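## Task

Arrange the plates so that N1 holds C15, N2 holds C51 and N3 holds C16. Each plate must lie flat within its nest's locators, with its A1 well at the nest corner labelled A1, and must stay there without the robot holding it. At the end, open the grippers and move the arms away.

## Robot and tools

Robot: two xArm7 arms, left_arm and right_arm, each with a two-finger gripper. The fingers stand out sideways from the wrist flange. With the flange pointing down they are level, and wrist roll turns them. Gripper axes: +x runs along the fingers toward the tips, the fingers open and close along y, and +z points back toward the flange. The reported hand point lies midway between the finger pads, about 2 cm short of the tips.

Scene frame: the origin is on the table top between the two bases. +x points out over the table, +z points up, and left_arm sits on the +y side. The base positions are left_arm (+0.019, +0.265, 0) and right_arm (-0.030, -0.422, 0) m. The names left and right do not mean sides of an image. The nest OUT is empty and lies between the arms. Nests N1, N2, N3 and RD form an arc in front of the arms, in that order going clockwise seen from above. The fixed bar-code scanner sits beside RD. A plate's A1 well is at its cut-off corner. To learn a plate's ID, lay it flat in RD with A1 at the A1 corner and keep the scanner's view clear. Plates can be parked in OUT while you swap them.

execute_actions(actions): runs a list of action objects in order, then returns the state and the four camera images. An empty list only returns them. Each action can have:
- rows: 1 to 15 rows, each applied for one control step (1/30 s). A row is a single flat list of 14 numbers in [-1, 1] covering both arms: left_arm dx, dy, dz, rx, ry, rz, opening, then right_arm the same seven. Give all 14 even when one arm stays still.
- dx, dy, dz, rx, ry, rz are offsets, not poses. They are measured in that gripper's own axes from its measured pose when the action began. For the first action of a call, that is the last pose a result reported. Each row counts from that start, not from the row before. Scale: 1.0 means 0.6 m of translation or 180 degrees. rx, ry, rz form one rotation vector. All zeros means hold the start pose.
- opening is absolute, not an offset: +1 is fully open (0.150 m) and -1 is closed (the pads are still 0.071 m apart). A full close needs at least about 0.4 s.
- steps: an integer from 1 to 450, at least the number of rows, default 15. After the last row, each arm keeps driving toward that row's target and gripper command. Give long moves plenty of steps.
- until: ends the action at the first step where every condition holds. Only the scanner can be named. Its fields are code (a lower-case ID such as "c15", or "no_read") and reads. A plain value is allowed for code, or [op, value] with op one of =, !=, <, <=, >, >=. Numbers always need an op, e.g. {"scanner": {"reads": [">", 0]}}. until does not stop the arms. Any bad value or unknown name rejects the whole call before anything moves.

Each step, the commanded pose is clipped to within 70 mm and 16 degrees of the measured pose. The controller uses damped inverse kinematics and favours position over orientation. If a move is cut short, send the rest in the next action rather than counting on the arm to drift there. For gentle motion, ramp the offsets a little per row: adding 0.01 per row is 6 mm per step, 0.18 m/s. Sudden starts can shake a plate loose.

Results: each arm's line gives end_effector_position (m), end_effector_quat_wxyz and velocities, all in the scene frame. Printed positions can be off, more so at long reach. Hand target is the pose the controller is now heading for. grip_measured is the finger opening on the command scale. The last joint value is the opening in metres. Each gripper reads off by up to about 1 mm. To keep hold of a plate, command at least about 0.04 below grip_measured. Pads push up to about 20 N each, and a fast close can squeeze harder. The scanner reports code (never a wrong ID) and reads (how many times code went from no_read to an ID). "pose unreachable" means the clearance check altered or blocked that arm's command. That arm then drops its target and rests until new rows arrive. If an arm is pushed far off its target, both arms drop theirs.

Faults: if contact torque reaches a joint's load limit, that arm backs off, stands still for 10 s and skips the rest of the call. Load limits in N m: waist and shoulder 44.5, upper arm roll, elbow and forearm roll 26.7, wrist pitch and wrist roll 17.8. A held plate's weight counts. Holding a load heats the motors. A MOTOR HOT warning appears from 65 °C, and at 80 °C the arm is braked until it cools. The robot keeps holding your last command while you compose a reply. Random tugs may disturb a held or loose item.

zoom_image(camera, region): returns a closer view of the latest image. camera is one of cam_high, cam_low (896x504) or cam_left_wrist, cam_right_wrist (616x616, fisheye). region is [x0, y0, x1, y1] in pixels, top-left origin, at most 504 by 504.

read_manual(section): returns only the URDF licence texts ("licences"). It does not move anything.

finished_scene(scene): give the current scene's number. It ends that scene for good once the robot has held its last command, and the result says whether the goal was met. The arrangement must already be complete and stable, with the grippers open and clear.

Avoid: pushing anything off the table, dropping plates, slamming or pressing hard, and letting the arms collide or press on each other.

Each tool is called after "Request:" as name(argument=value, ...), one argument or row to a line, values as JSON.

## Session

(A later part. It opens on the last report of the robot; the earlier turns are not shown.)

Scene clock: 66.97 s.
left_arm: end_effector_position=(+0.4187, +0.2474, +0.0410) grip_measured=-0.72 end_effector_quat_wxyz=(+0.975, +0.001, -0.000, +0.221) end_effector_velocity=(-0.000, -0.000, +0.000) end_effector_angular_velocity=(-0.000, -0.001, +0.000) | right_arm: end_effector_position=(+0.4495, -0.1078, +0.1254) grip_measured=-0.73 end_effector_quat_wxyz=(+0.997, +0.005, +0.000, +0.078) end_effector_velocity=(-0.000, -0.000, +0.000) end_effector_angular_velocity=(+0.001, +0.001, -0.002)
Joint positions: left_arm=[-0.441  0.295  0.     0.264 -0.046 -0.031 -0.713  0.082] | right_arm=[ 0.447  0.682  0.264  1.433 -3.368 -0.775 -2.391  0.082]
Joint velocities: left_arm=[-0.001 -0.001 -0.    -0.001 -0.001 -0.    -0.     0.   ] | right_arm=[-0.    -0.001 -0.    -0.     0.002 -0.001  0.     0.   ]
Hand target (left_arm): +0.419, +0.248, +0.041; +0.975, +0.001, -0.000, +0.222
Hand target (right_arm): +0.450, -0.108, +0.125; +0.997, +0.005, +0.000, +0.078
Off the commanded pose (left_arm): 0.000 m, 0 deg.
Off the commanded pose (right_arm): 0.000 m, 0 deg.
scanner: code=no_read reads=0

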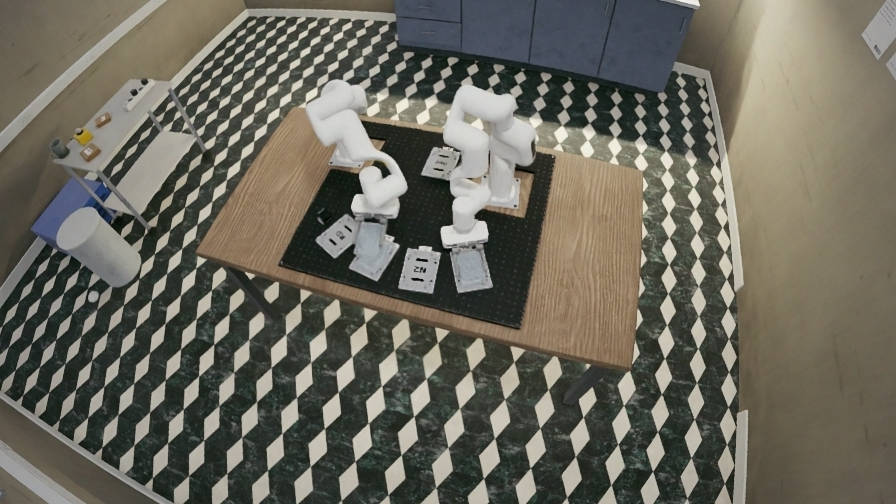

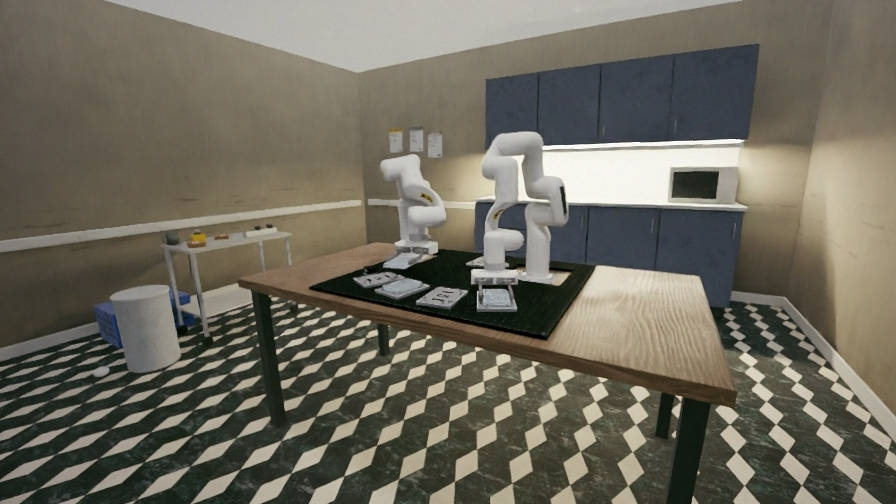

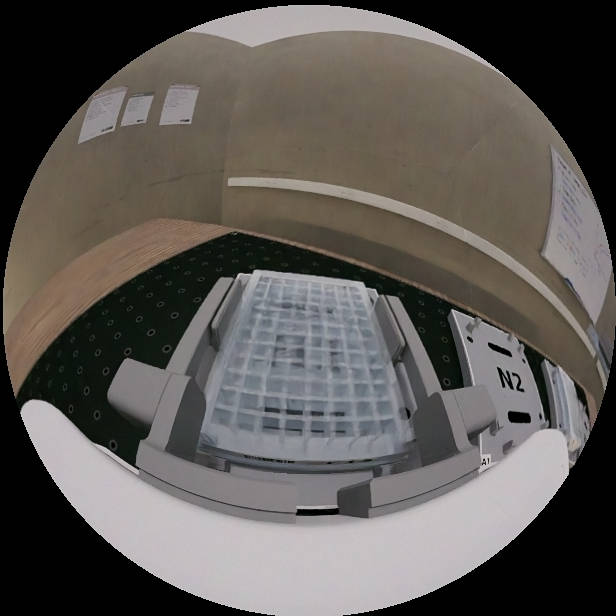

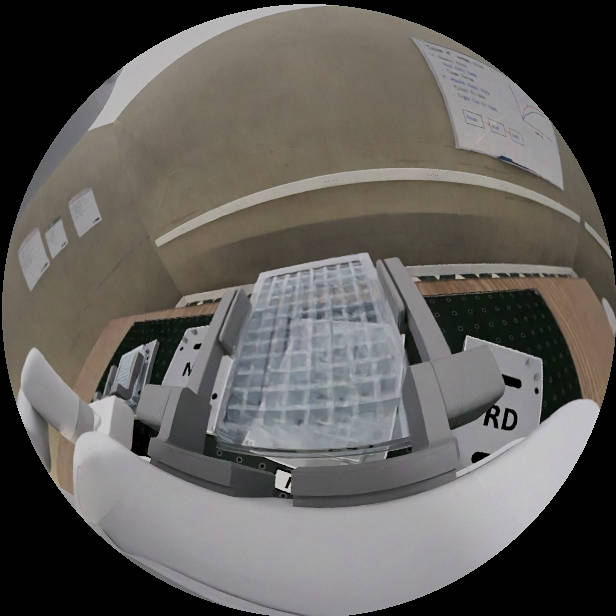

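Request:
execute_actions(
  actions=[
    {"rows": [[0,0,0,0,0,0,-0.72,0,0,0,0,0,0,-1],[0,0,0,0,0,0,-0.65,0,0,0,0,0,0,-1],[0,0,0,0,0,0,-0.55,0,0,0,0,0,0,-1],[0,0,0,0,0,0,-0.4,0,0,0,0,0,0,-1],[0,0,0,0,0,0,-0.2,0,0,0,0,0,0,-1],[0,0,0,0,0,0,0.0,0,0,0,0,0,0,-1],[0,0,0,0,0,0,0.2,0,0,0,0,0,0,-1],[0,0,0,0,0,0,0.4,0,0,0,0,0,0,-1]], "steps": 14},
    {"rows": [[0,0,0.005,0,0,0,0.4,0,0,0,0,0,0,-1],[0,0,0.012,0,0,0,0.4,0,0,0,0,0,0,-1],[0,0,0.022,0,0,0,0.4,0,0,0,0,0,0,-1],[0,0,0.034,0,0,0,0.4,0,0,0,0,0,0,-1],[-0.003,0,0.048,0,0,0,0.4,0,0,0,0,0,0,-1],[-0.008,0.003,0.062,0,0,0,0.4,0,0,0,0,0,0,-1],[-0.015,0.01,0.076,0,0,0,0.4,0,0,0,0,0,0,-1],[-0.023,0.02,0.09,0,0,0,0.4,0,0,0,0,0,0,-1],[-0.031,0.035,0.104,0,0,0,0.4,0,0,0,0,0,0,-1],[-0.038,0.05,0.118,0,0,0,0.4,0,0,0,0,0,0,-1],[-0.043,0.065,0.13,0,0,0,0.4,0,0,0,0,0,0,-1],[-0.047,0.078,0.14,0,0,0,0.4,0,0,0,0,0,0,-1],[-0.05,0.088,0.146,0,0,0,0.4,0,0,0,0,0,0,-1],[-0.05,0.095,0.15,0,0,0,0.4,0,0,0,0,0,0,-1],[-0.05,0.10,0.15,0,0,0,0.4,0,0,0,0,0,0,-1]], "steps": 25},
  ],
)

Request:
zoom_image(
  camera="cam_low",
  region=[440, 260, 550, 320],
)

Scene clock: 68.63 s.
left_arm: end_effector_position=(+0.3658, +0.2884, +0.1303) grip_measured=+0.40 end_effector_quat_wxyz=(+0.975, +0.001, -0.002, +0.222) end_effector_velocity=(-0.006, -0.001, -0.002) end_effector_angular_velocity=(+0.001, +0.063, -0.013) | right_arm: end_effector_position=(+0.4495, -0.1078, +0.1254) grip_measured=-0.73 end_effector_quat_wxyz=(+0.997, +0.005, +0.000, +0.078) end_effector_velocity=(+0.000, -0.000, +0.000) end_effector_angular_velocity=(-0.000, -0.000, +0.001)
Joint positions: left_arm=[-0.362 -0.42   0.07   0.006  0.077  0.423 -0.687  0.126] | right_arm=[ 0.447  0.682  0.264  1.433 -3.368 -0.775 -2.391  0.082]
Joint velocities: left_arm=[-0.019 -0.065  0.017  0.01  -0.019  0.137  0.027 -0.   ] | right_arm=[-0. -0. -0. -0. -0. -0. -0. -0.]
Hand target (left_arm): +0.365, +0.289, +0.130; +0.975, +0.001, -0.000, +0.221
Hand target (right_arm): +0.450, -0.108, +0.125; +0.997, +0.005, +0.000, +0.078
Off the commanded pose (left_arm): 0.001 m, 0 deg.
Off the commanded pose (right_arm): 0.000 m, 0 deg.
scanner: code=no_read reads=0

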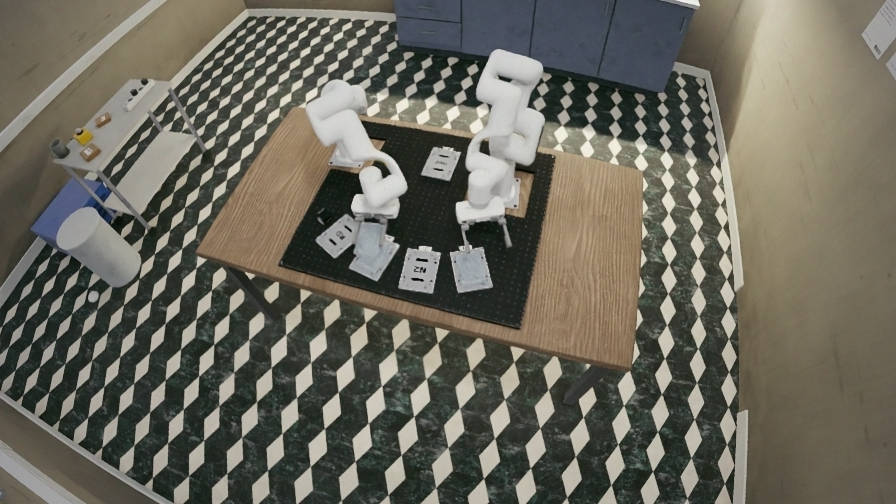

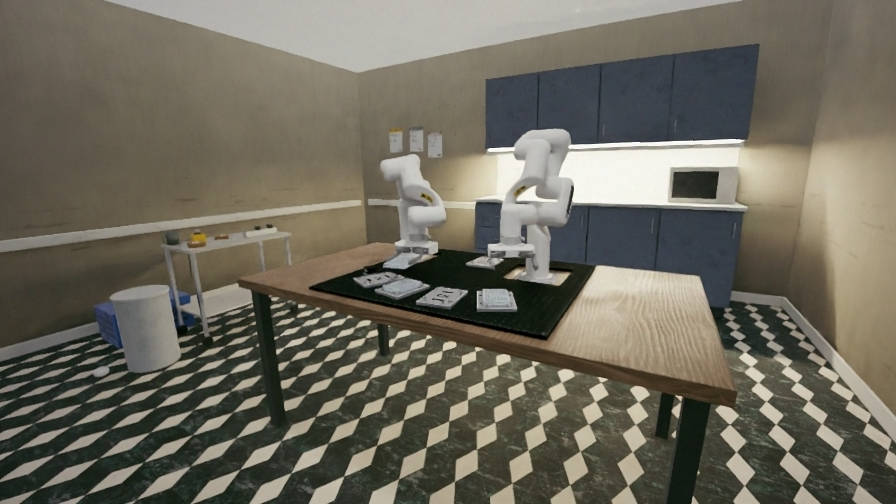

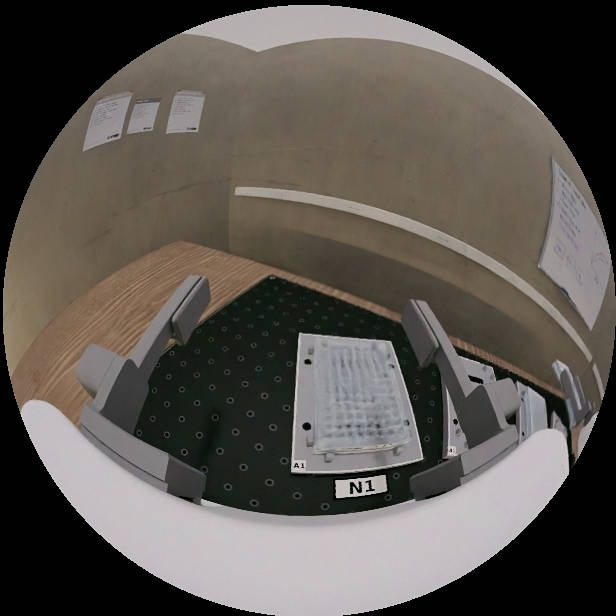

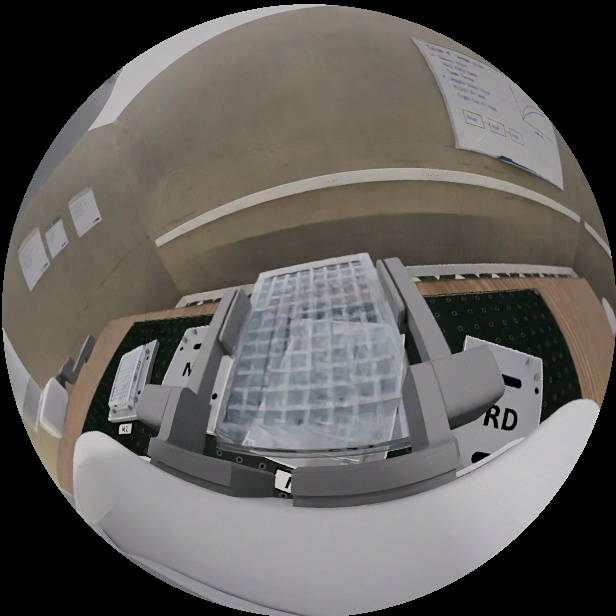

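Region (440, 260, 550, 320) of cam_low's 896x504 image, scaled by 4.582, with more detail than that image has; it fills the top 275 rows of this view, and the rest is white.

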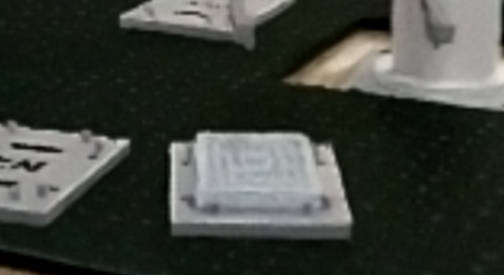

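C15 is seated in N1. Now parking the left arm and bringing C51 over N2.

Request:
execute_actions(
  actions=[
    {"rows": [[0.0004,0.001,0.001,0,0,0,0.4,0.0004,0.0015,-0.0004,0,0,0,-1],[0.0013,0.003,0.003,0,0,0,0.4,0.0013,0.0044,-0.0011,0,0,0,-1],[0.0026,0.006,0.006,0,0,0,0.4,0.0027,0.0089,-0.0023,0,0,0,-1],[0.0043,0.01,0.01,0,0,0,0.4,0.0044,0.0148,-0.0038,0,0,0,-1],[0.0064,0.015,0.015,0,0,0,0.4,0.0067,0.0222,-0.0057,0,0,0,-1],[0.0089,0.021,0.021,0,0,0,0.4,0.0093,0.0311,-0.0079,0,0,0,-1],[0.0119,0.028,0.028,0,0,0,0.4,0.0124,0.0415,-0.0106,0,0,0,-1],[0.0157,0.037,0.037,0,0,0,0.4,0.0164,0.0548,-0.0140,0,0,0,-1],[0.0196,0.046,0.046,0,0,0,0.4,0.0204,0.0681,-0.0174,0,0,0,-1],[0.0234,0.055,0.055,0,0,0,0.4,0.0244,0.0814,-0.0208,0,0,0,-1],[0.0272,0.064,0.064,0,0,0,0.4,0.0284,0.0948,-0.0242,0,0,0,-1],[0.031,0.073,0.073,0,0,0,0.4,0.0324,0.1081,-0.0276,0,0,0,-1],[0.0349,0.082,0.082,0,0,0,0.4,0.0364,0.1214,-0.0310,0,0,0,-1],[0.0387,0.091,0.091,0,0,0,0.4,0.0404,0.1347,-0.0344,0,0,0,-1],[0.0425,0.1,0.1,0,0,0,0.4,0.0444,0.1481,-0.0379,0,0,0,-1]], "steps": 15},
    {"rows": [[0.014,0.033,0.033,0,0,0,0.4,0.0147,0.0489,-0.0125,0,0,0,-1],[0.0179,0.042,0.042,0,0,0,0.4,0.0186,0.0622,-0.0159,0,0,0,-1],[0.0217,0.051,0.051,0,0,0,0.4,0.0226,0.0755,-0.0193,0,0,0,-1],[0.0255,0.06,0.06,0,0,0,0.4,0.0266,0.0888,-0.0227,0,0,0,-1],[0.0293,0.069,0.069,0,0,0,0.4,0.0306,0.1022,-0.0261,0,0,0,-1],[0.0332,0.078,0.078,0,0,0,0.4,0.0346,0.1155,-0.0295,0,0,0,-1],[0.037,0.087,0.087,0,0,0,0.4,0.0386,0.1288,-0.0329,0,0,0,-1],[0.0408,0.096,0.096,0,0,0,0.4,0.0426,0.1421,-0.0363,0,0,0,-1],[0.0438,0.103,0.103,0,0,0,0.4,0.0457,0.1525,-0.0390,0,0,0,-1],[0.0463,0.109,0.109,0,0,0,0.4,0.0484,0.1614,-0.0413,0,0,0,-1],[0.0485,0.114,0.114,0,0,0,0.4,0.0506,0.1688,-0.0431,0,0,0,-1],[0.0502,0.118,0.118,0,0,0,0.4,0.0524,0.1747,-0.0447,0,0,0,-1],[0.0514,0.121,0.121,0,0,0,0.4,0.0537,0.1791,-0.0458,0,0,0,-1],[0.0524,0.1234,0.1234,0,0,0,0.4,0.0548,0.1827,-0.0467,0,0,0,-1],[0.0531,0.125,0.125,0,0,0,0.4,0.0555,0.1851,-0.0473,0,0,0,-1]], "steps": 28},
  ],
)

Scene clock: 71.07 s.
left_arm: end_effector_position=(+0.3582, +0.4163, +0.2474) grip_measured=+0.40 end_effector_quat_wxyz=(+0.974, +0.002, -0.011, +0.228) end_effector_velocity=(+0.000, +0.001, +0.002) end_effector_angular_velocity=(+0.000, -0.003, +0.001) | right_arm: end_effector_position=(+0.4700, +0.0709, +0.0841) grip_measured=-0.73 end_effector_quat_wxyz=(+0.994, +0.032, -0.021, +0.101) end_effector_velocity=(+0.003, +0.004, +0.012) end_effector_angular_velocity=(+0.020, -0.016, +0.009)
Joint positions: left_arm=[-0.011 -0.903  0.298  0.174  0.272  1.048 -0.288  0.126] | right_arm=[ 0.768  1.444  0.334  2.707 -3.481 -1.211 -2.341  0.082]
Joint velocities: left_arm=[ 0.001 -0.     0.001  0.003  0.    -0.     0.001  0.   ] | right_arm=[-0.012 -0.001  0.092  0.02  -0.095 -0.007  0.01   0.   ]
Hand target (left_arm): +0.358, +0.416, +0.248; +0.974, +0.002, -0.011, +0.228
Hand target (right_arm): +0.470, +0.071, +0.084; +0.994, +0.032, -0.021, +0.101
Off the commanded pose (left_arm): 0.001 m, 0 deg.
Off the commanded pose (right_arm): 0.002 m, 4 deg.
scanner: code=no_read reads=0
elbow stopped short (right arm): the move would have taken joint 4 (elbow) straighter than the controller allows; a more bent joint 4 avoids this.

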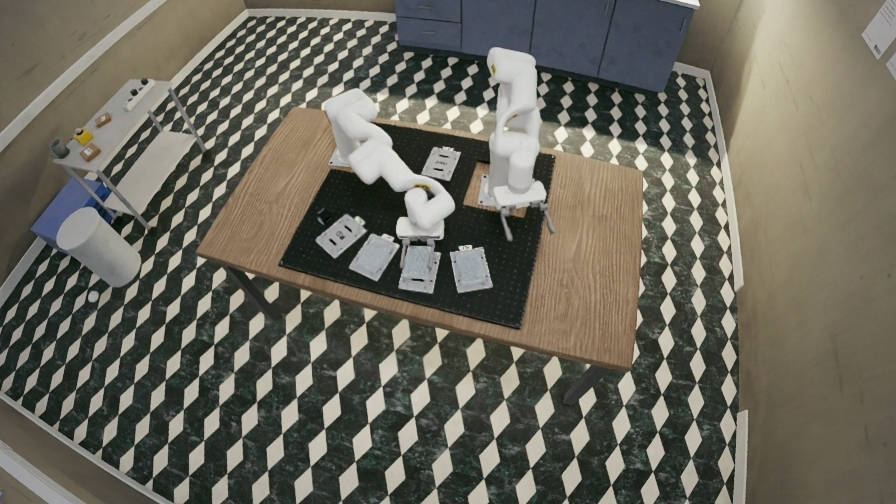

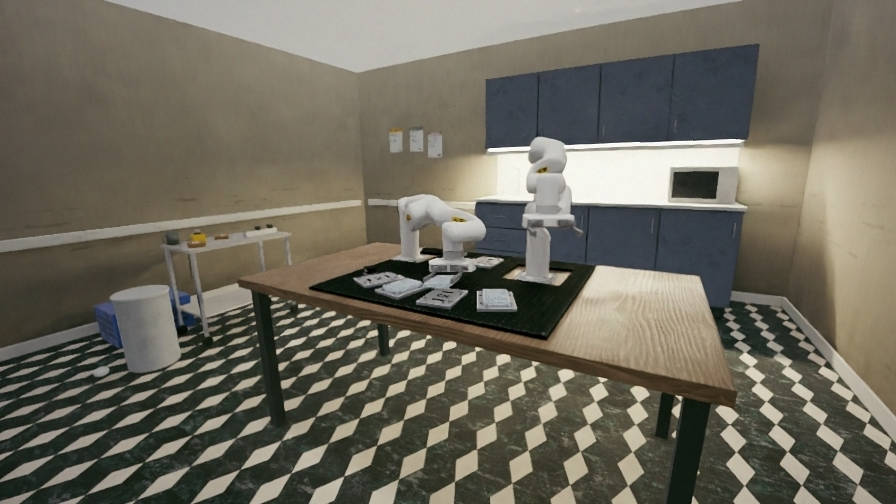

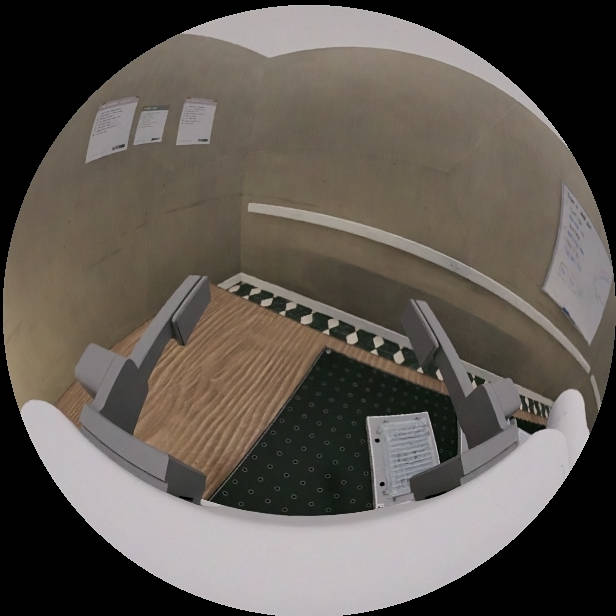

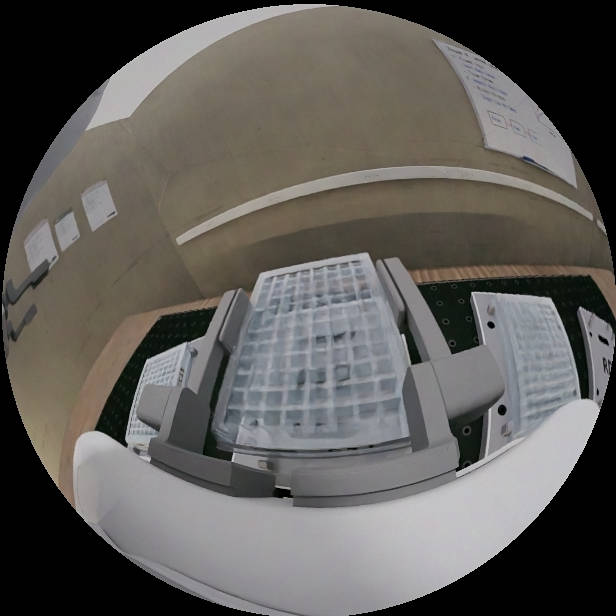

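The right arm cannot reach N2 in its current wrist configuration, so I'll set C51 down on the mat between the arms and let the left arm finish the placement.

Request:
execute_actions(
  actions=[
    {"rows": [[0,0,0,0,0,0,0.4,-0.0016,-0.0004,0,0,0,0,-1],[0,0,0,0,0,0,0.4,-0.0049,-0.0013,0,0,0,0,-1],[0,0,0,0,0,0,0.4,-0.0097,-0.0026,0,0,0,0,-1],[0,0,0,0,0,0,0.4,-0.0162,-0.0044,0,-0.0017,0.0017,-0.002,-1],[0,0,0,0,0,0,0.4,-0.0243,-0.0066,0,-0.0035,0.0034,-0.0039,-1],[0,0,0,0,0,0,0.4,-0.0341,-0.0093,0,-0.0052,0.0052,-0.0059,-1],[0,0,0,0,0,0,0.4,-0.0454,-0.0123,0,-0.0069,0.0069,-0.0079,-1],[0,0,0,0,0,0,0.4,-0.0600,-0.0163,0,-0.0087,0.0086,-0.0099,-1],[0,0,0,0,0,0,0.4,-0.0746,-0.0203,0,-0.0104,0.0103,-0.0118,-1],[0,0,0,0,0,0,0.4,-0.0892,-0.0243,0,-0.0121,0.012,-0.0138,-1],[0,0,0,0,0,0,0.4,-0.1038,-0.0282,0,-0.0138,0.0138,-0.0158,-1],[0,0,0,0,0,0,0.4,-0.1184,-0.0322,0,-0.0156,0.0155,-0.0177,-1],[0,0,0,0,0,0,0.4,-0.1330,-0.0362,0,-0.0173,0.0172,-0.0197,-1],[0,0,0,0,0,0,0.4,-0.1476,-0.0401,0,-0.0173,0.0172,-0.0197,-1],[0,0,0,0,0,0,0.4,-0.1622,-0.0441,0,-0.0173,0.0172,-0.0197,-1]], "steps": 15},
    {"rows": [[0,0,0,0,0,0,0.4,-0.0525,-0.0179,0,0,0,0,-1],[0,0,0,0,0,0,0.4,-0.0668,-0.0228,0,0,0,0,-1],[0,0,0,0,0,0,0.4,-0.0811,-0.0276,0,0,0,0,-1],[0,0,0,0,0,0,0.4,-0.0955,-0.0325,0,0,0,0,-1],[0,0,0,0,0,0,0.4,-0.1098,-0.0374,0,0,0,0,-1],[0,0,0,0,0,0,0.4,-0.1241,-0.0423,0,0,0,0,-1],[0,0,0,0,0,0,0.4,-0.1384,-0.0472,0,0,0,0,-1],[0,0,0,0,0,0,0.4,-0.1527,-0.0520,0,0,0,0,-1],[0,0,0,0,0,0,0.4,-0.1639,-0.0558,0,0,0,0,-1],[0,0,0,0,0,0,0.4,-0.1734,-0.0591,0,0,0,0,-1],[0,0,0,0,0,0,0.4,-0.1814,-0.0618,0,0,0,0,-1],[0,0,0,0,0,0,0.4,-0.1877,-0.0640,0,0,0,0,-1],[0,0,0,0,0,0,0.4,-0.1925,-0.0656,0,0,0,0,-1],[0,0,0,0,0,0,0.4,-0.1963,-0.0669,0,0,0,0,-1],[0,0,0,0,0,0,0.4,-0.1989,-0.0678,0,0,0,0,-1]], "steps": 28},
  ],
)

Scene clock: 75.33 s.
left_arm: end_effector_position=(+0.3582, +0.4163, +0.2474) grip_measured=+0.40 end_effector_quat_wxyz=(+0.974, +0.002, -0.011, +0.228) end_effector_velocity=(+0.000, -0.000, -0.000) end_effector_angular_velocity=(-0.000, +0.000, -0.001) | right_arm: end_effector_position=(+0.2941, -0.0036, +0.0929) grip_measured=-0.73 end_effector_quat_wxyz=(+0.997, -0.053, +0.043, +0.027) end_effector_velocity=(-0.003, +0.002, +0.001) end_effector_angular_velocity=(+0.003, +0.001, +0.006)
Joint positions: left_arm=[-0.011 -0.903  0.298  0.174  0.272  1.048 -0.288  0.126] | right_arm=[ 0.87   0.823  0.302  1.568 -3.374 -0.917 -1.855  0.082]
Joint velocities: left_arm=[-0.  0.  0. -0.  0. -0.  0.  0.] | right_arm=[ 0.003 -0.004  0.004 -0.003  0.     0.    -0.     0.   ]
Hand target (left_arm): +0.358, +0.416, +0.247; +0.974, +0.002, -0.011, +0.228
Hand target (right_arm): +0.294, -0.003, +0.093; +0.997, -0.053, +0.043, +0.027
Off the commanded pose (left_arm): 0.000 m, 0 deg.
Off the commanded pose (right_arm): 0.001 m, 0 deg.
scanner: code=no_read reads=0

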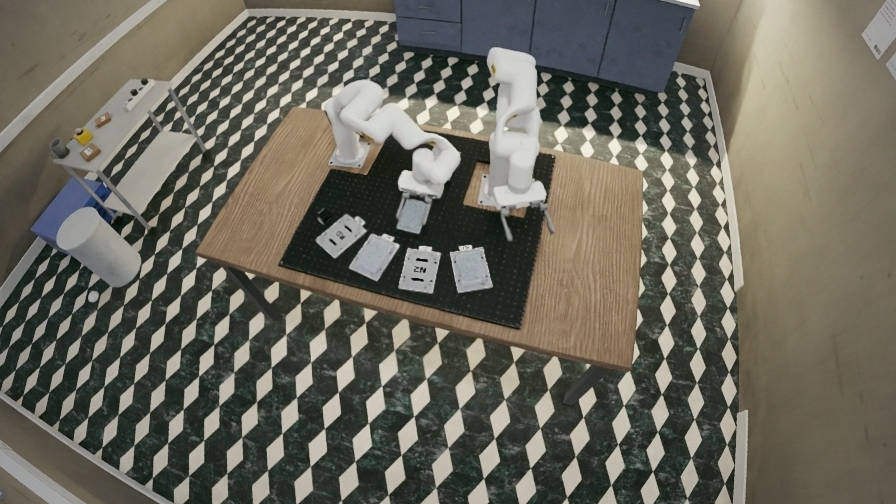

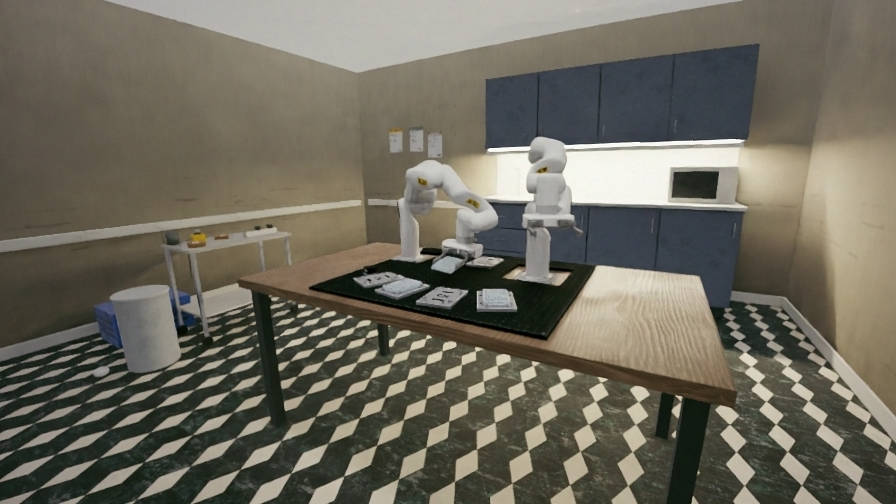

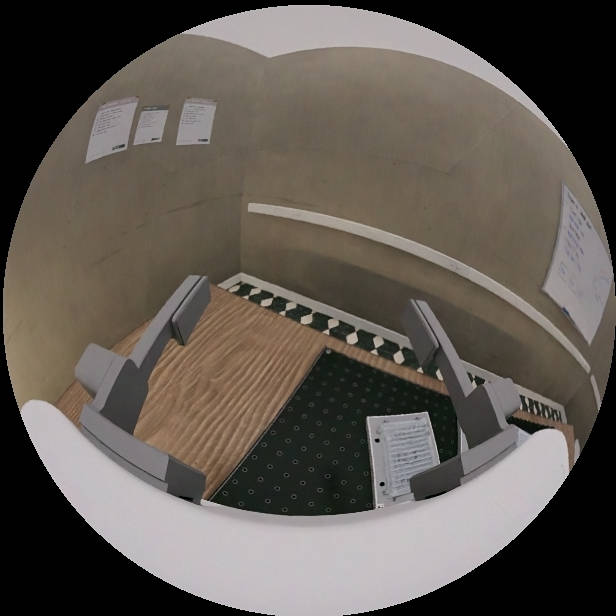

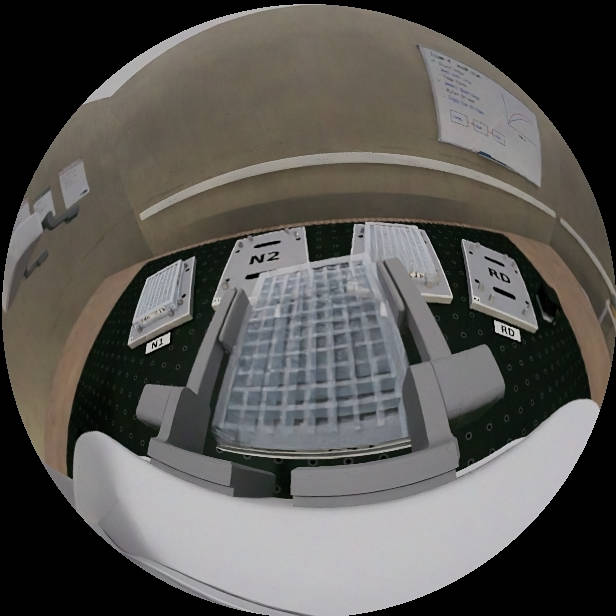

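Request:
execute_actions(
  actions=[
    {"rows": [[0,0,0,0,0,0,0.4,0,0,0,0.001,-0.0009,0.0008,-1],[0,0,0,0,0,0,0.4,0,0,0,0.0032,-0.003,0.0025,-1],[0,0,0,0,0,0,0.4,0,0,0,0.0064,-0.0059,0.005,-1],[0,0,0,0,0,0,0.4,0,0,0,0.0096,-0.0089,0.0075,-1],[0,0,0,0,0,0,0.4,0,0,0,0.0128,-0.0118,0.01,-1],[0,0,0,0,0,0,0.4,0,0,0,0.016,-0.0148,0.0125,-1],[0,0,0,0,0,0,0.4,0,0,0,0.0191,-0.0178,0.015,-1],[0,0,0,0,0,0,0.4,0,0,0,0.0223,-0.0207,0.0175,-1],[0,0,0,0,0,0,0.4,0,0,0,0.0255,-0.0237,0.02,-1],[0,0,0,0,0,0,0.4,0,0,0,0.0287,-0.0266,0.0225,-1],[0,0,0,0,0,0,0.4,0,0,0,0.0309,-0.0287,0.0243,-1],[0,0,0,0,0,0,0.4,0,0,0,0.0319,-0.0296,0.025,-1]], "steps": 24},
    {"rows": [[0,0,0,0,0,0,0.4,0,0,-0.002,0,0,0,-1],[0,0,0,0,0,0,0.4,0,0,-0.005,0,0,0,-1],[0,0,0,0,0,0,0.4,0,0,-0.01,0,0,0,-1],[0,0,0,0,0,0,0.4,0,0,-0.016,0,0,0,-1],[0,0,0,0,0,0,0.4,0,0,-0.023,0,0,0,-1],[0,0,0,0,0,0,0.4,0,0,-0.031,0,0,0,-1],[0,0,0,0,0,0,0.4,0,0,-0.039,0,0,0,-1],[0,0,0,0,0,0,0.4,0,0,-0.047,0,0,0,-1],[0,0,0,0,0,0,0.4,0,0,-0.055,0,0,0,-1],[0,0,0,0,0,0,0.4,0,0,-0.063,0,0,0,-1],[0,0,0,0,0,0,0.4,0,0,-0.07,0,0,0,-1],[0,0,0,0,0,0,0.4,0,0,-0.076,0,0,0,-1],[0,0,0,0,0,0,0.4,0,0,-0.081,0,0,0,-1],[0,0,0,0,0,0,0.4,0,0,-0.084,0,0,0,-1],[0,0,0,0,0,0,0.4,0,0,-0.0865,0,0,0,-1]], "steps": 25},
  ],
)

Request:
zoom_image(
  camera="cam_low",
  region=[390, 230, 530, 310],
)

Scene clock: 77.43 s.
left_arm: end_effector_position=(+0.3582, +0.4163, +0.2474) grip_measured=+0.40 end_effector_quat_wxyz=(+0.974, +0.002, -0.011, +0.228) end_effector_velocity=(+0.000, -0.000, +0.000) end_effector_angular_velocity=(+0.000, -0.001, -0.001) | right_arm: end_effector_position=(+0.2942, -0.0033, +0.0414) grip_measured=-0.73 end_effector_quat_wxyz=(+0.998, -0.000, -0.000, +0.066) end_effector_velocity=(-0.001, -0.001, -0.003) end_effector_angular_velocity=(-0.006, +0.003, +0.001)
Joint positions: left_arm=[-0.011 -0.903  0.298  0.174  0.272  1.048 -0.288  0.126] | right_arm=[ 0.906  0.848  0.25   1.432 -3.465 -0.625 -1.844  0.082]
Joint velocities: left_arm=[-0.001  0.    -0.     0.     0.    -0.001  0.    -0.   ] | right_arm=[ 0.001  0.004 -0.001 -0.003 -0.     0.001 -0.     0.   ]
Hand target (left_arm): +0.358, +0.416, +0.247; +0.974, +0.002, -0.011, +0.228
Hand target (right_arm): +0.294, -0.004, +0.041; +0.998, -0.000, -0.000, +0.066
Off the commanded pose (left_arm): 0.000 m, 0 deg.
Off the commanded pose (right_arm): 0.000 m, 0 deg.
scanner: code=no_read reads=0

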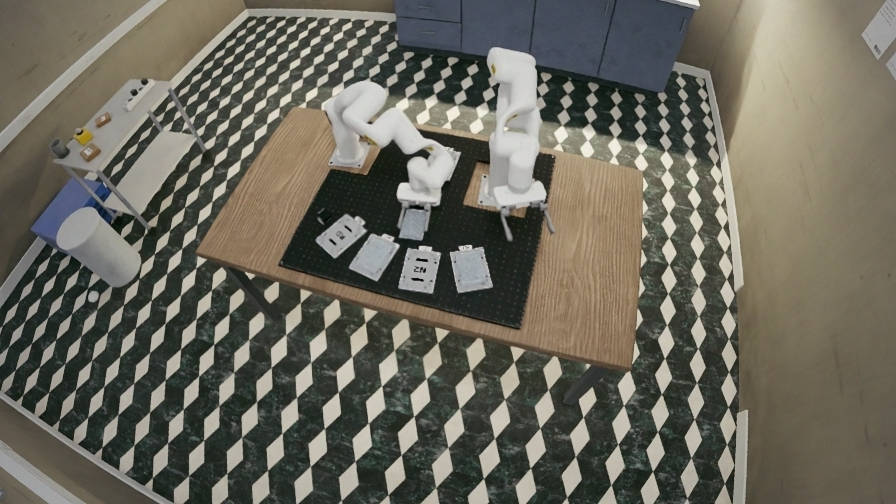

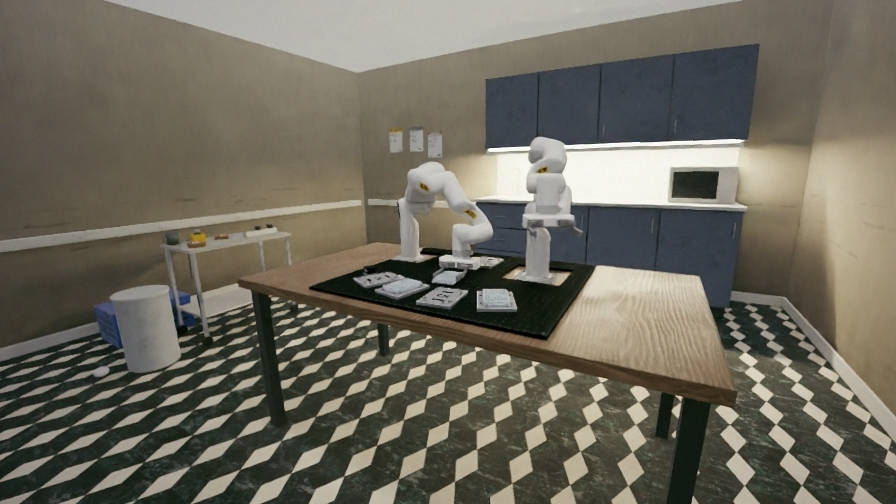

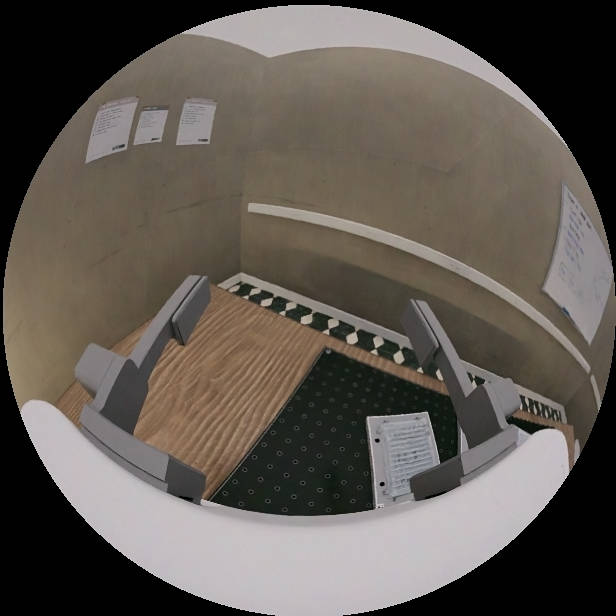

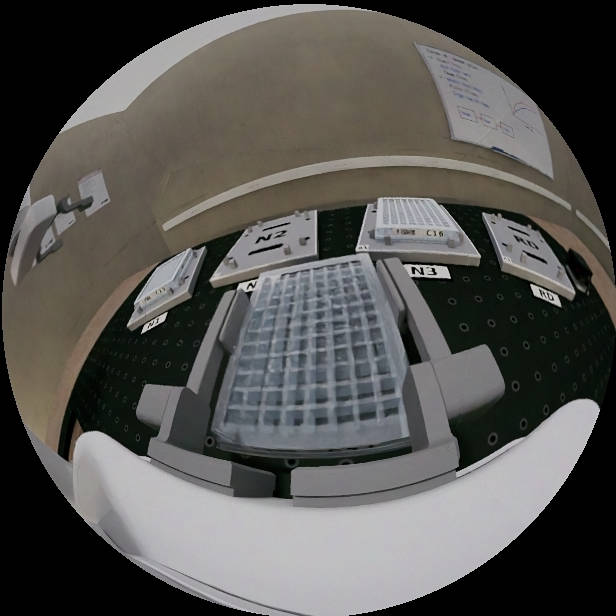

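Region (390, 230, 530, 310) of cam_low's 896x504 image, scaled by 3.600, with more detail than that image has; it fills the top 288 rows of this view, and the rest is white.

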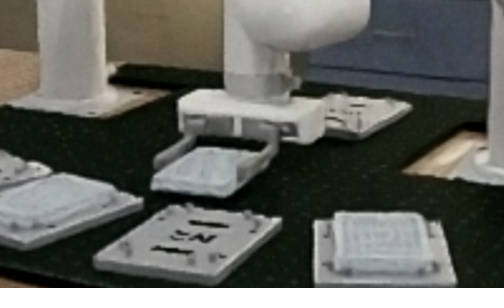

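Request:
execute_actions(
  actions=[
    {"rows": [[0,0,0,0,0,0,0.4,0,0,-0.001,0,0,0,-1],[0,0,0,0,0,0,0.4,0,0,-0.002,0,0,0,-1],[0,0,0,0,0,0,0.4,0,0,-0.0035,0,0,0,-1],[0,0,0,0,0,0,0.4,0,0,-0.005,0,0,0,-1],[0,0,0,0,0,0,0.4,0,0,-0.0065,0,0,0,-1],[0,0,0,0,0,0,0.4,0,0,-0.008,0,0,0,-1],[0,0,0,0,0,0,0.4,0,0,-0.0095,0,0,0,-1],[0,0,0,0,0,0,0.4,0,0,-0.011,0,0,0,-1],[0,0,0,0,0,0,0.4,0,0,-0.012,0,0,0,-1],[0,0,0,0,0,0,0.4,0,0,-0.0125,0,0,0,-1]], "steps": 20},
  ],
)

Request:
zoom_image(
  camera="cam_low",
  region=[410, 245, 500, 295],
)

Scene clock: 78.27 s.
left_arm: end_effector_position=(+0.3582, +0.4163, +0.2474) grip_measured=+0.40 end_effector_quat_wxyz=(+0.974, +0.002, -0.011, +0.228) end_effector_velocity=(-0.000, +0.001, -0.000) end_effector_angular_velocity=(-0.000, -0.000, +0.002) | right_arm: end_effector_position=(+0.2943, -0.0033, +0.0340) grip_measured=-0.73 end_effector_quat_wxyz=(+0.998, -0.000, -0.000, +0.066) end_effector_velocity=(-0.000, -0.001, -0.001) end_effector_angular_velocity=(-0.001, +0.001, -0.000)
Joint positions: left_arm=[-0.011 -0.903  0.298  0.174  0.272  1.048 -0.288  0.126] | right_arm=[ 0.91   0.865  0.245  1.438 -3.469 -0.613 -1.841  0.082]
Joint velocities: left_arm=[ 0.001  0.001  0.     0.    -0.    -0.001 -0.001  0.   ] | right_arm=[-0.     0.001  0.    -0.001  0.    -0.    -0.     0.   ]
Hand target (left_arm): +0.358, +0.416, +0.247; +0.974, +0.002, -0.011, +0.228
Hand target (right_arm): +0.294, -0.003, +0.034; +0.998, -0.000, -0.000, +0.066
Off the commanded pose (left_arm): 0.000 m, 0 deg.
Off the commanded pose (right_arm): 0.000 m, 0 deg.
scanner: code=no_read reads=0

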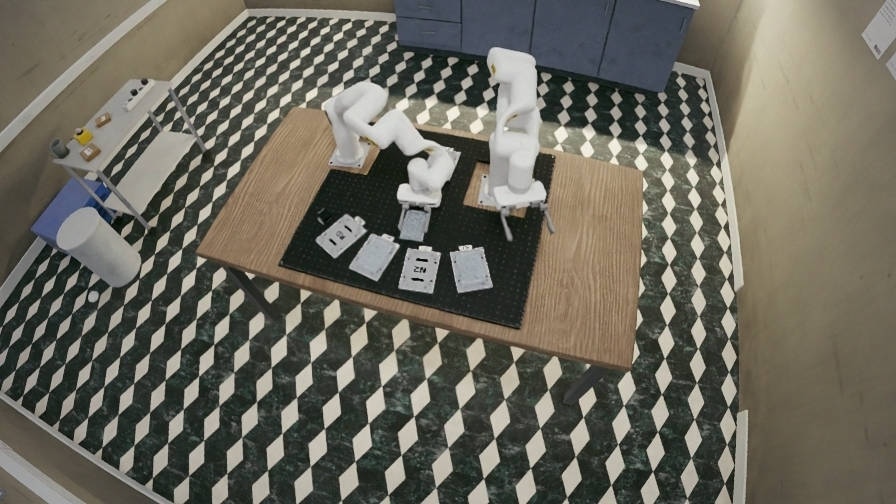

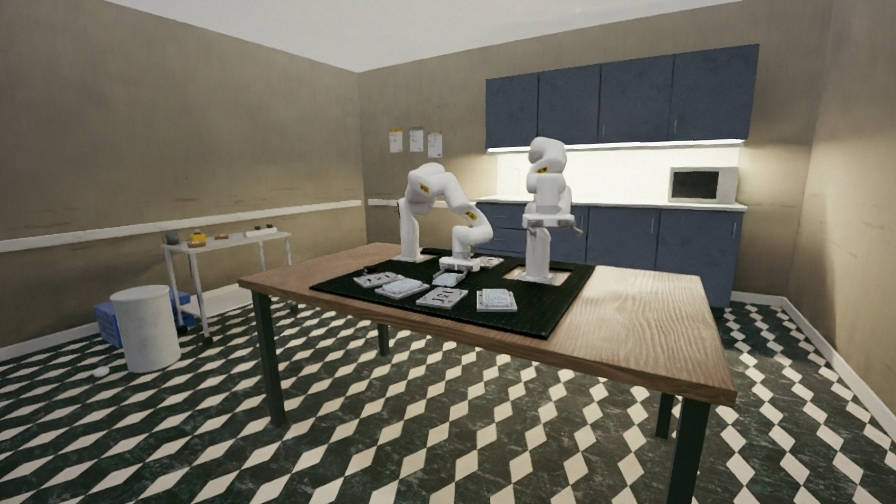

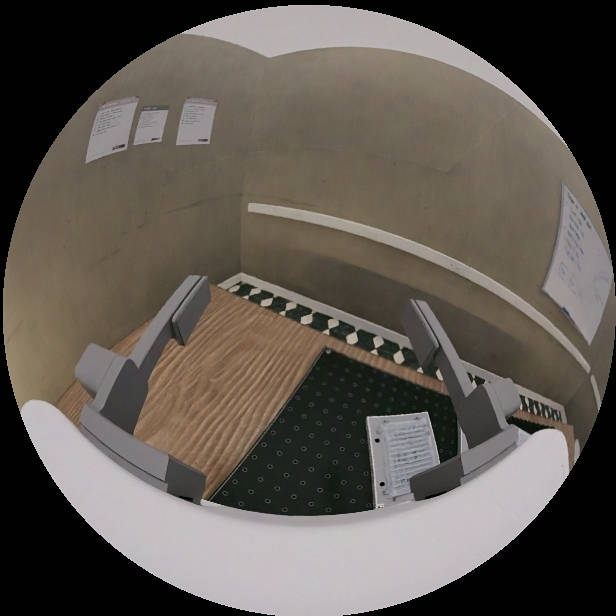

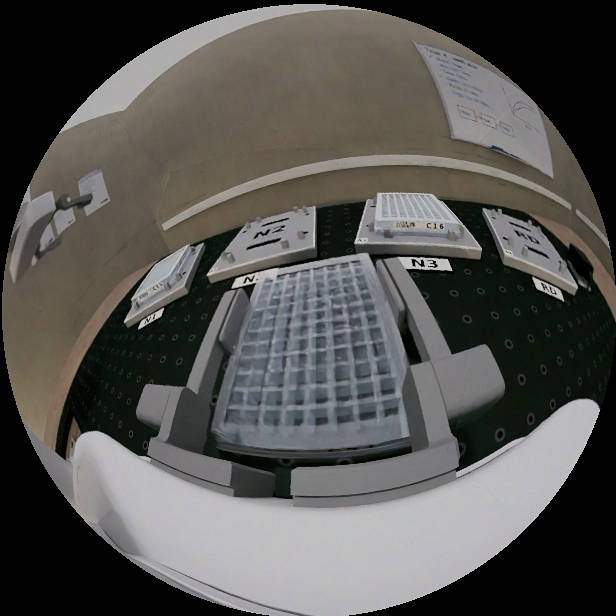

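Region (410, 245, 500, 295) of cam_low's 896x504 image, scaled by 5.600, with more detail than that image has.

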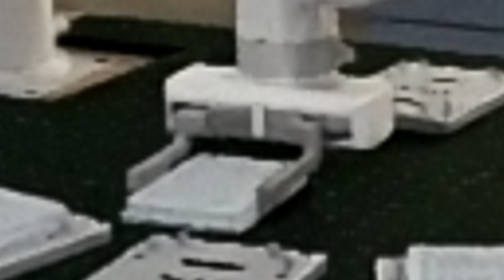

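Request:
execute_actions(
  actions=[
    {"rows": [[0,0,0,0,0,0,0.4,0,0,-0.001,0,0,0,-1],[0,0,0,0,0,0,0.4,0,0,-0.002,0,0,0,-1],[0,0,0,0,0,0,0.4,0,0,-0.003,0,0,0,-1],[0,0,0,0,0,0,0.4,0,0,-0.004,0,0,0,-1],[0,0,0,0,0,0,0.4,0,0,-0.005,0,0,0,-1]], "steps": 15},
  ],
)

Request:
zoom_image(
  camera="cam_right_wrist",
  region=[150, 240, 470, 480],
)

Scene clock: 78.90 s.
left_arm: end_effector_position=(+0.3582, +0.4163, +0.2474) grip_measured=+0.40 end_effector_quat_wxyz=(+0.974, +0.002, -0.011, +0.228) end_effector_velocity=(-0.000, +0.001, +0.000) end_effector_angular_velocity=(-0.001, -0.000, +0.002) | right_arm: end_effector_position=(+0.2943, -0.0033, +0.0310) grip_measured=-0.73 end_effector_quat_wxyz=(+0.998, +0.000, -0.000, +0.066) end_effector_velocity=(+0.000, -0.001, -0.000) end_effector_angular_velocity=(-0.001, -0.000, -0.000)
Joint positions: left_arm=[-0.011 -0.903  0.298  0.174  0.272  1.048 -0.288  0.126] | right_arm=[ 0.912  0.872  0.243  1.441 -3.47  -0.609 -1.84   0.082]
Joint velocities: left_arm=[ 0.002 -0.001  0.    -0.    -0.     0.     0.    -0.   ] | right_arm=[-0.001  0.    -0.    -0.001 -0.001 -0.    -0.    -0.   ]
Hand target (left_arm): +0.358, +0.416, +0.247; +0.974, +0.002, -0.011, +0.228
Hand target (right_arm): +0.294, -0.003, +0.031; +0.998, -0.000, -0.000, +0.066
Off the commanded pose (left_arm): 0.000 m, 0 deg.
Off the commanded pose (right_arm): 0.000 m, 0 deg.
scanner: code=no_read reads=0

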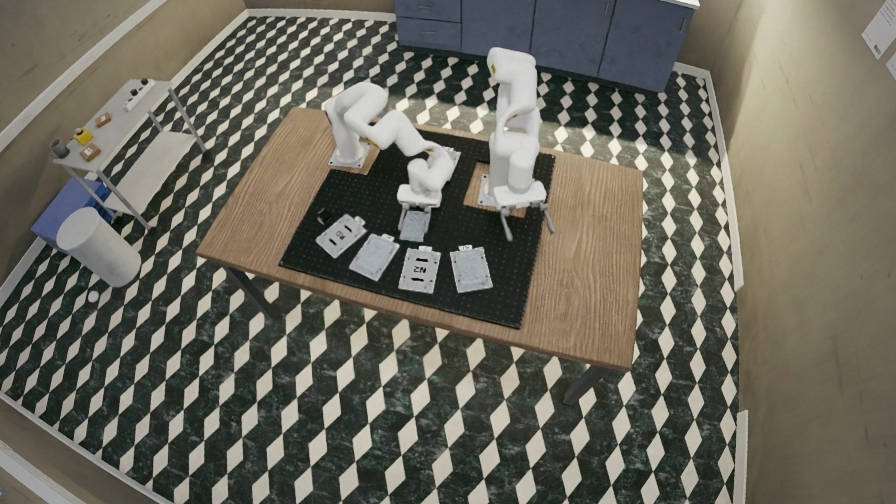

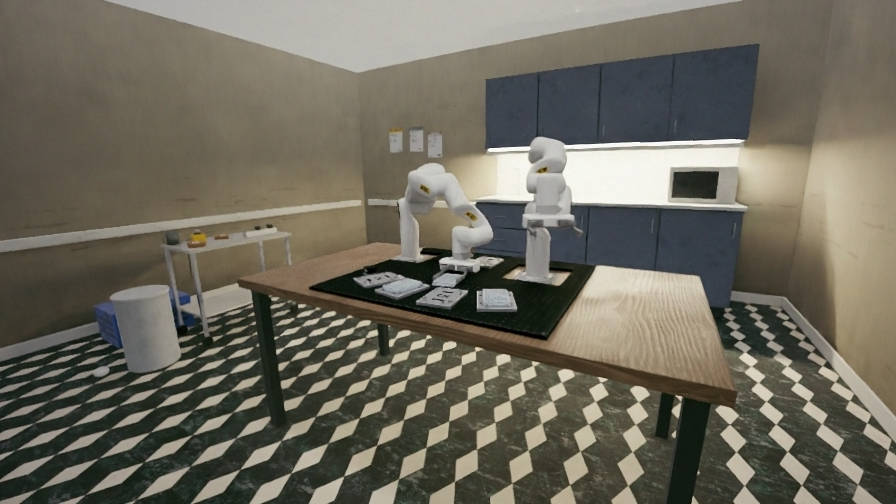

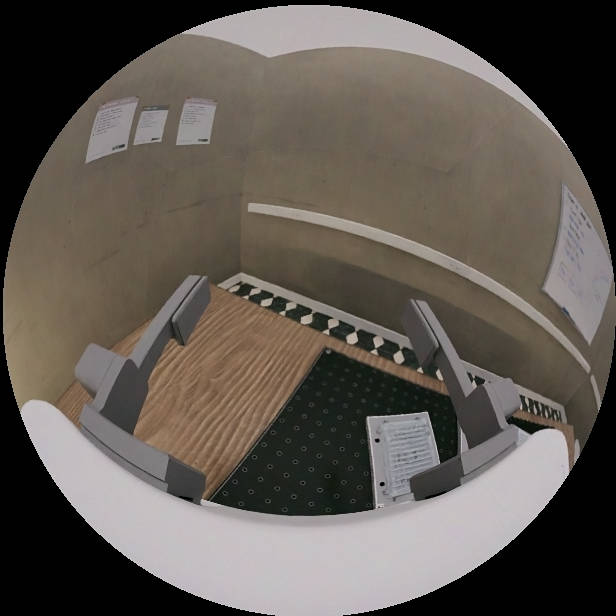

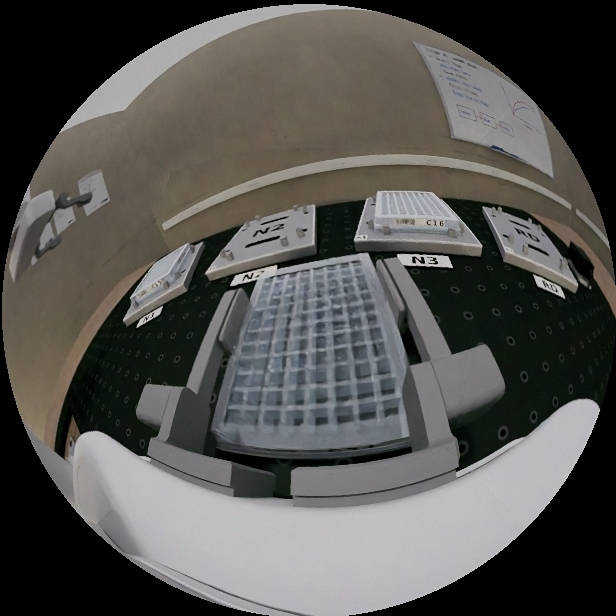

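Region (150, 240, 470, 480) of cam_right_wrist's 616x616 image, scaled by 1.575, with more detail than that image has; it fills the top 378 rows of this view, and the rest is white.

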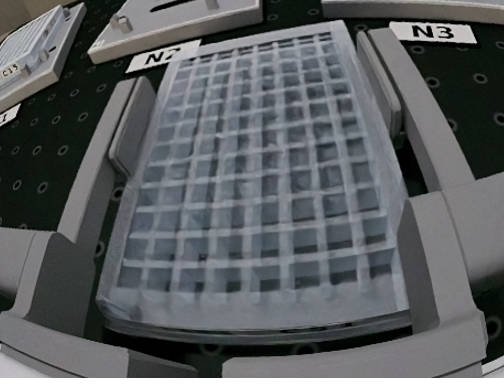

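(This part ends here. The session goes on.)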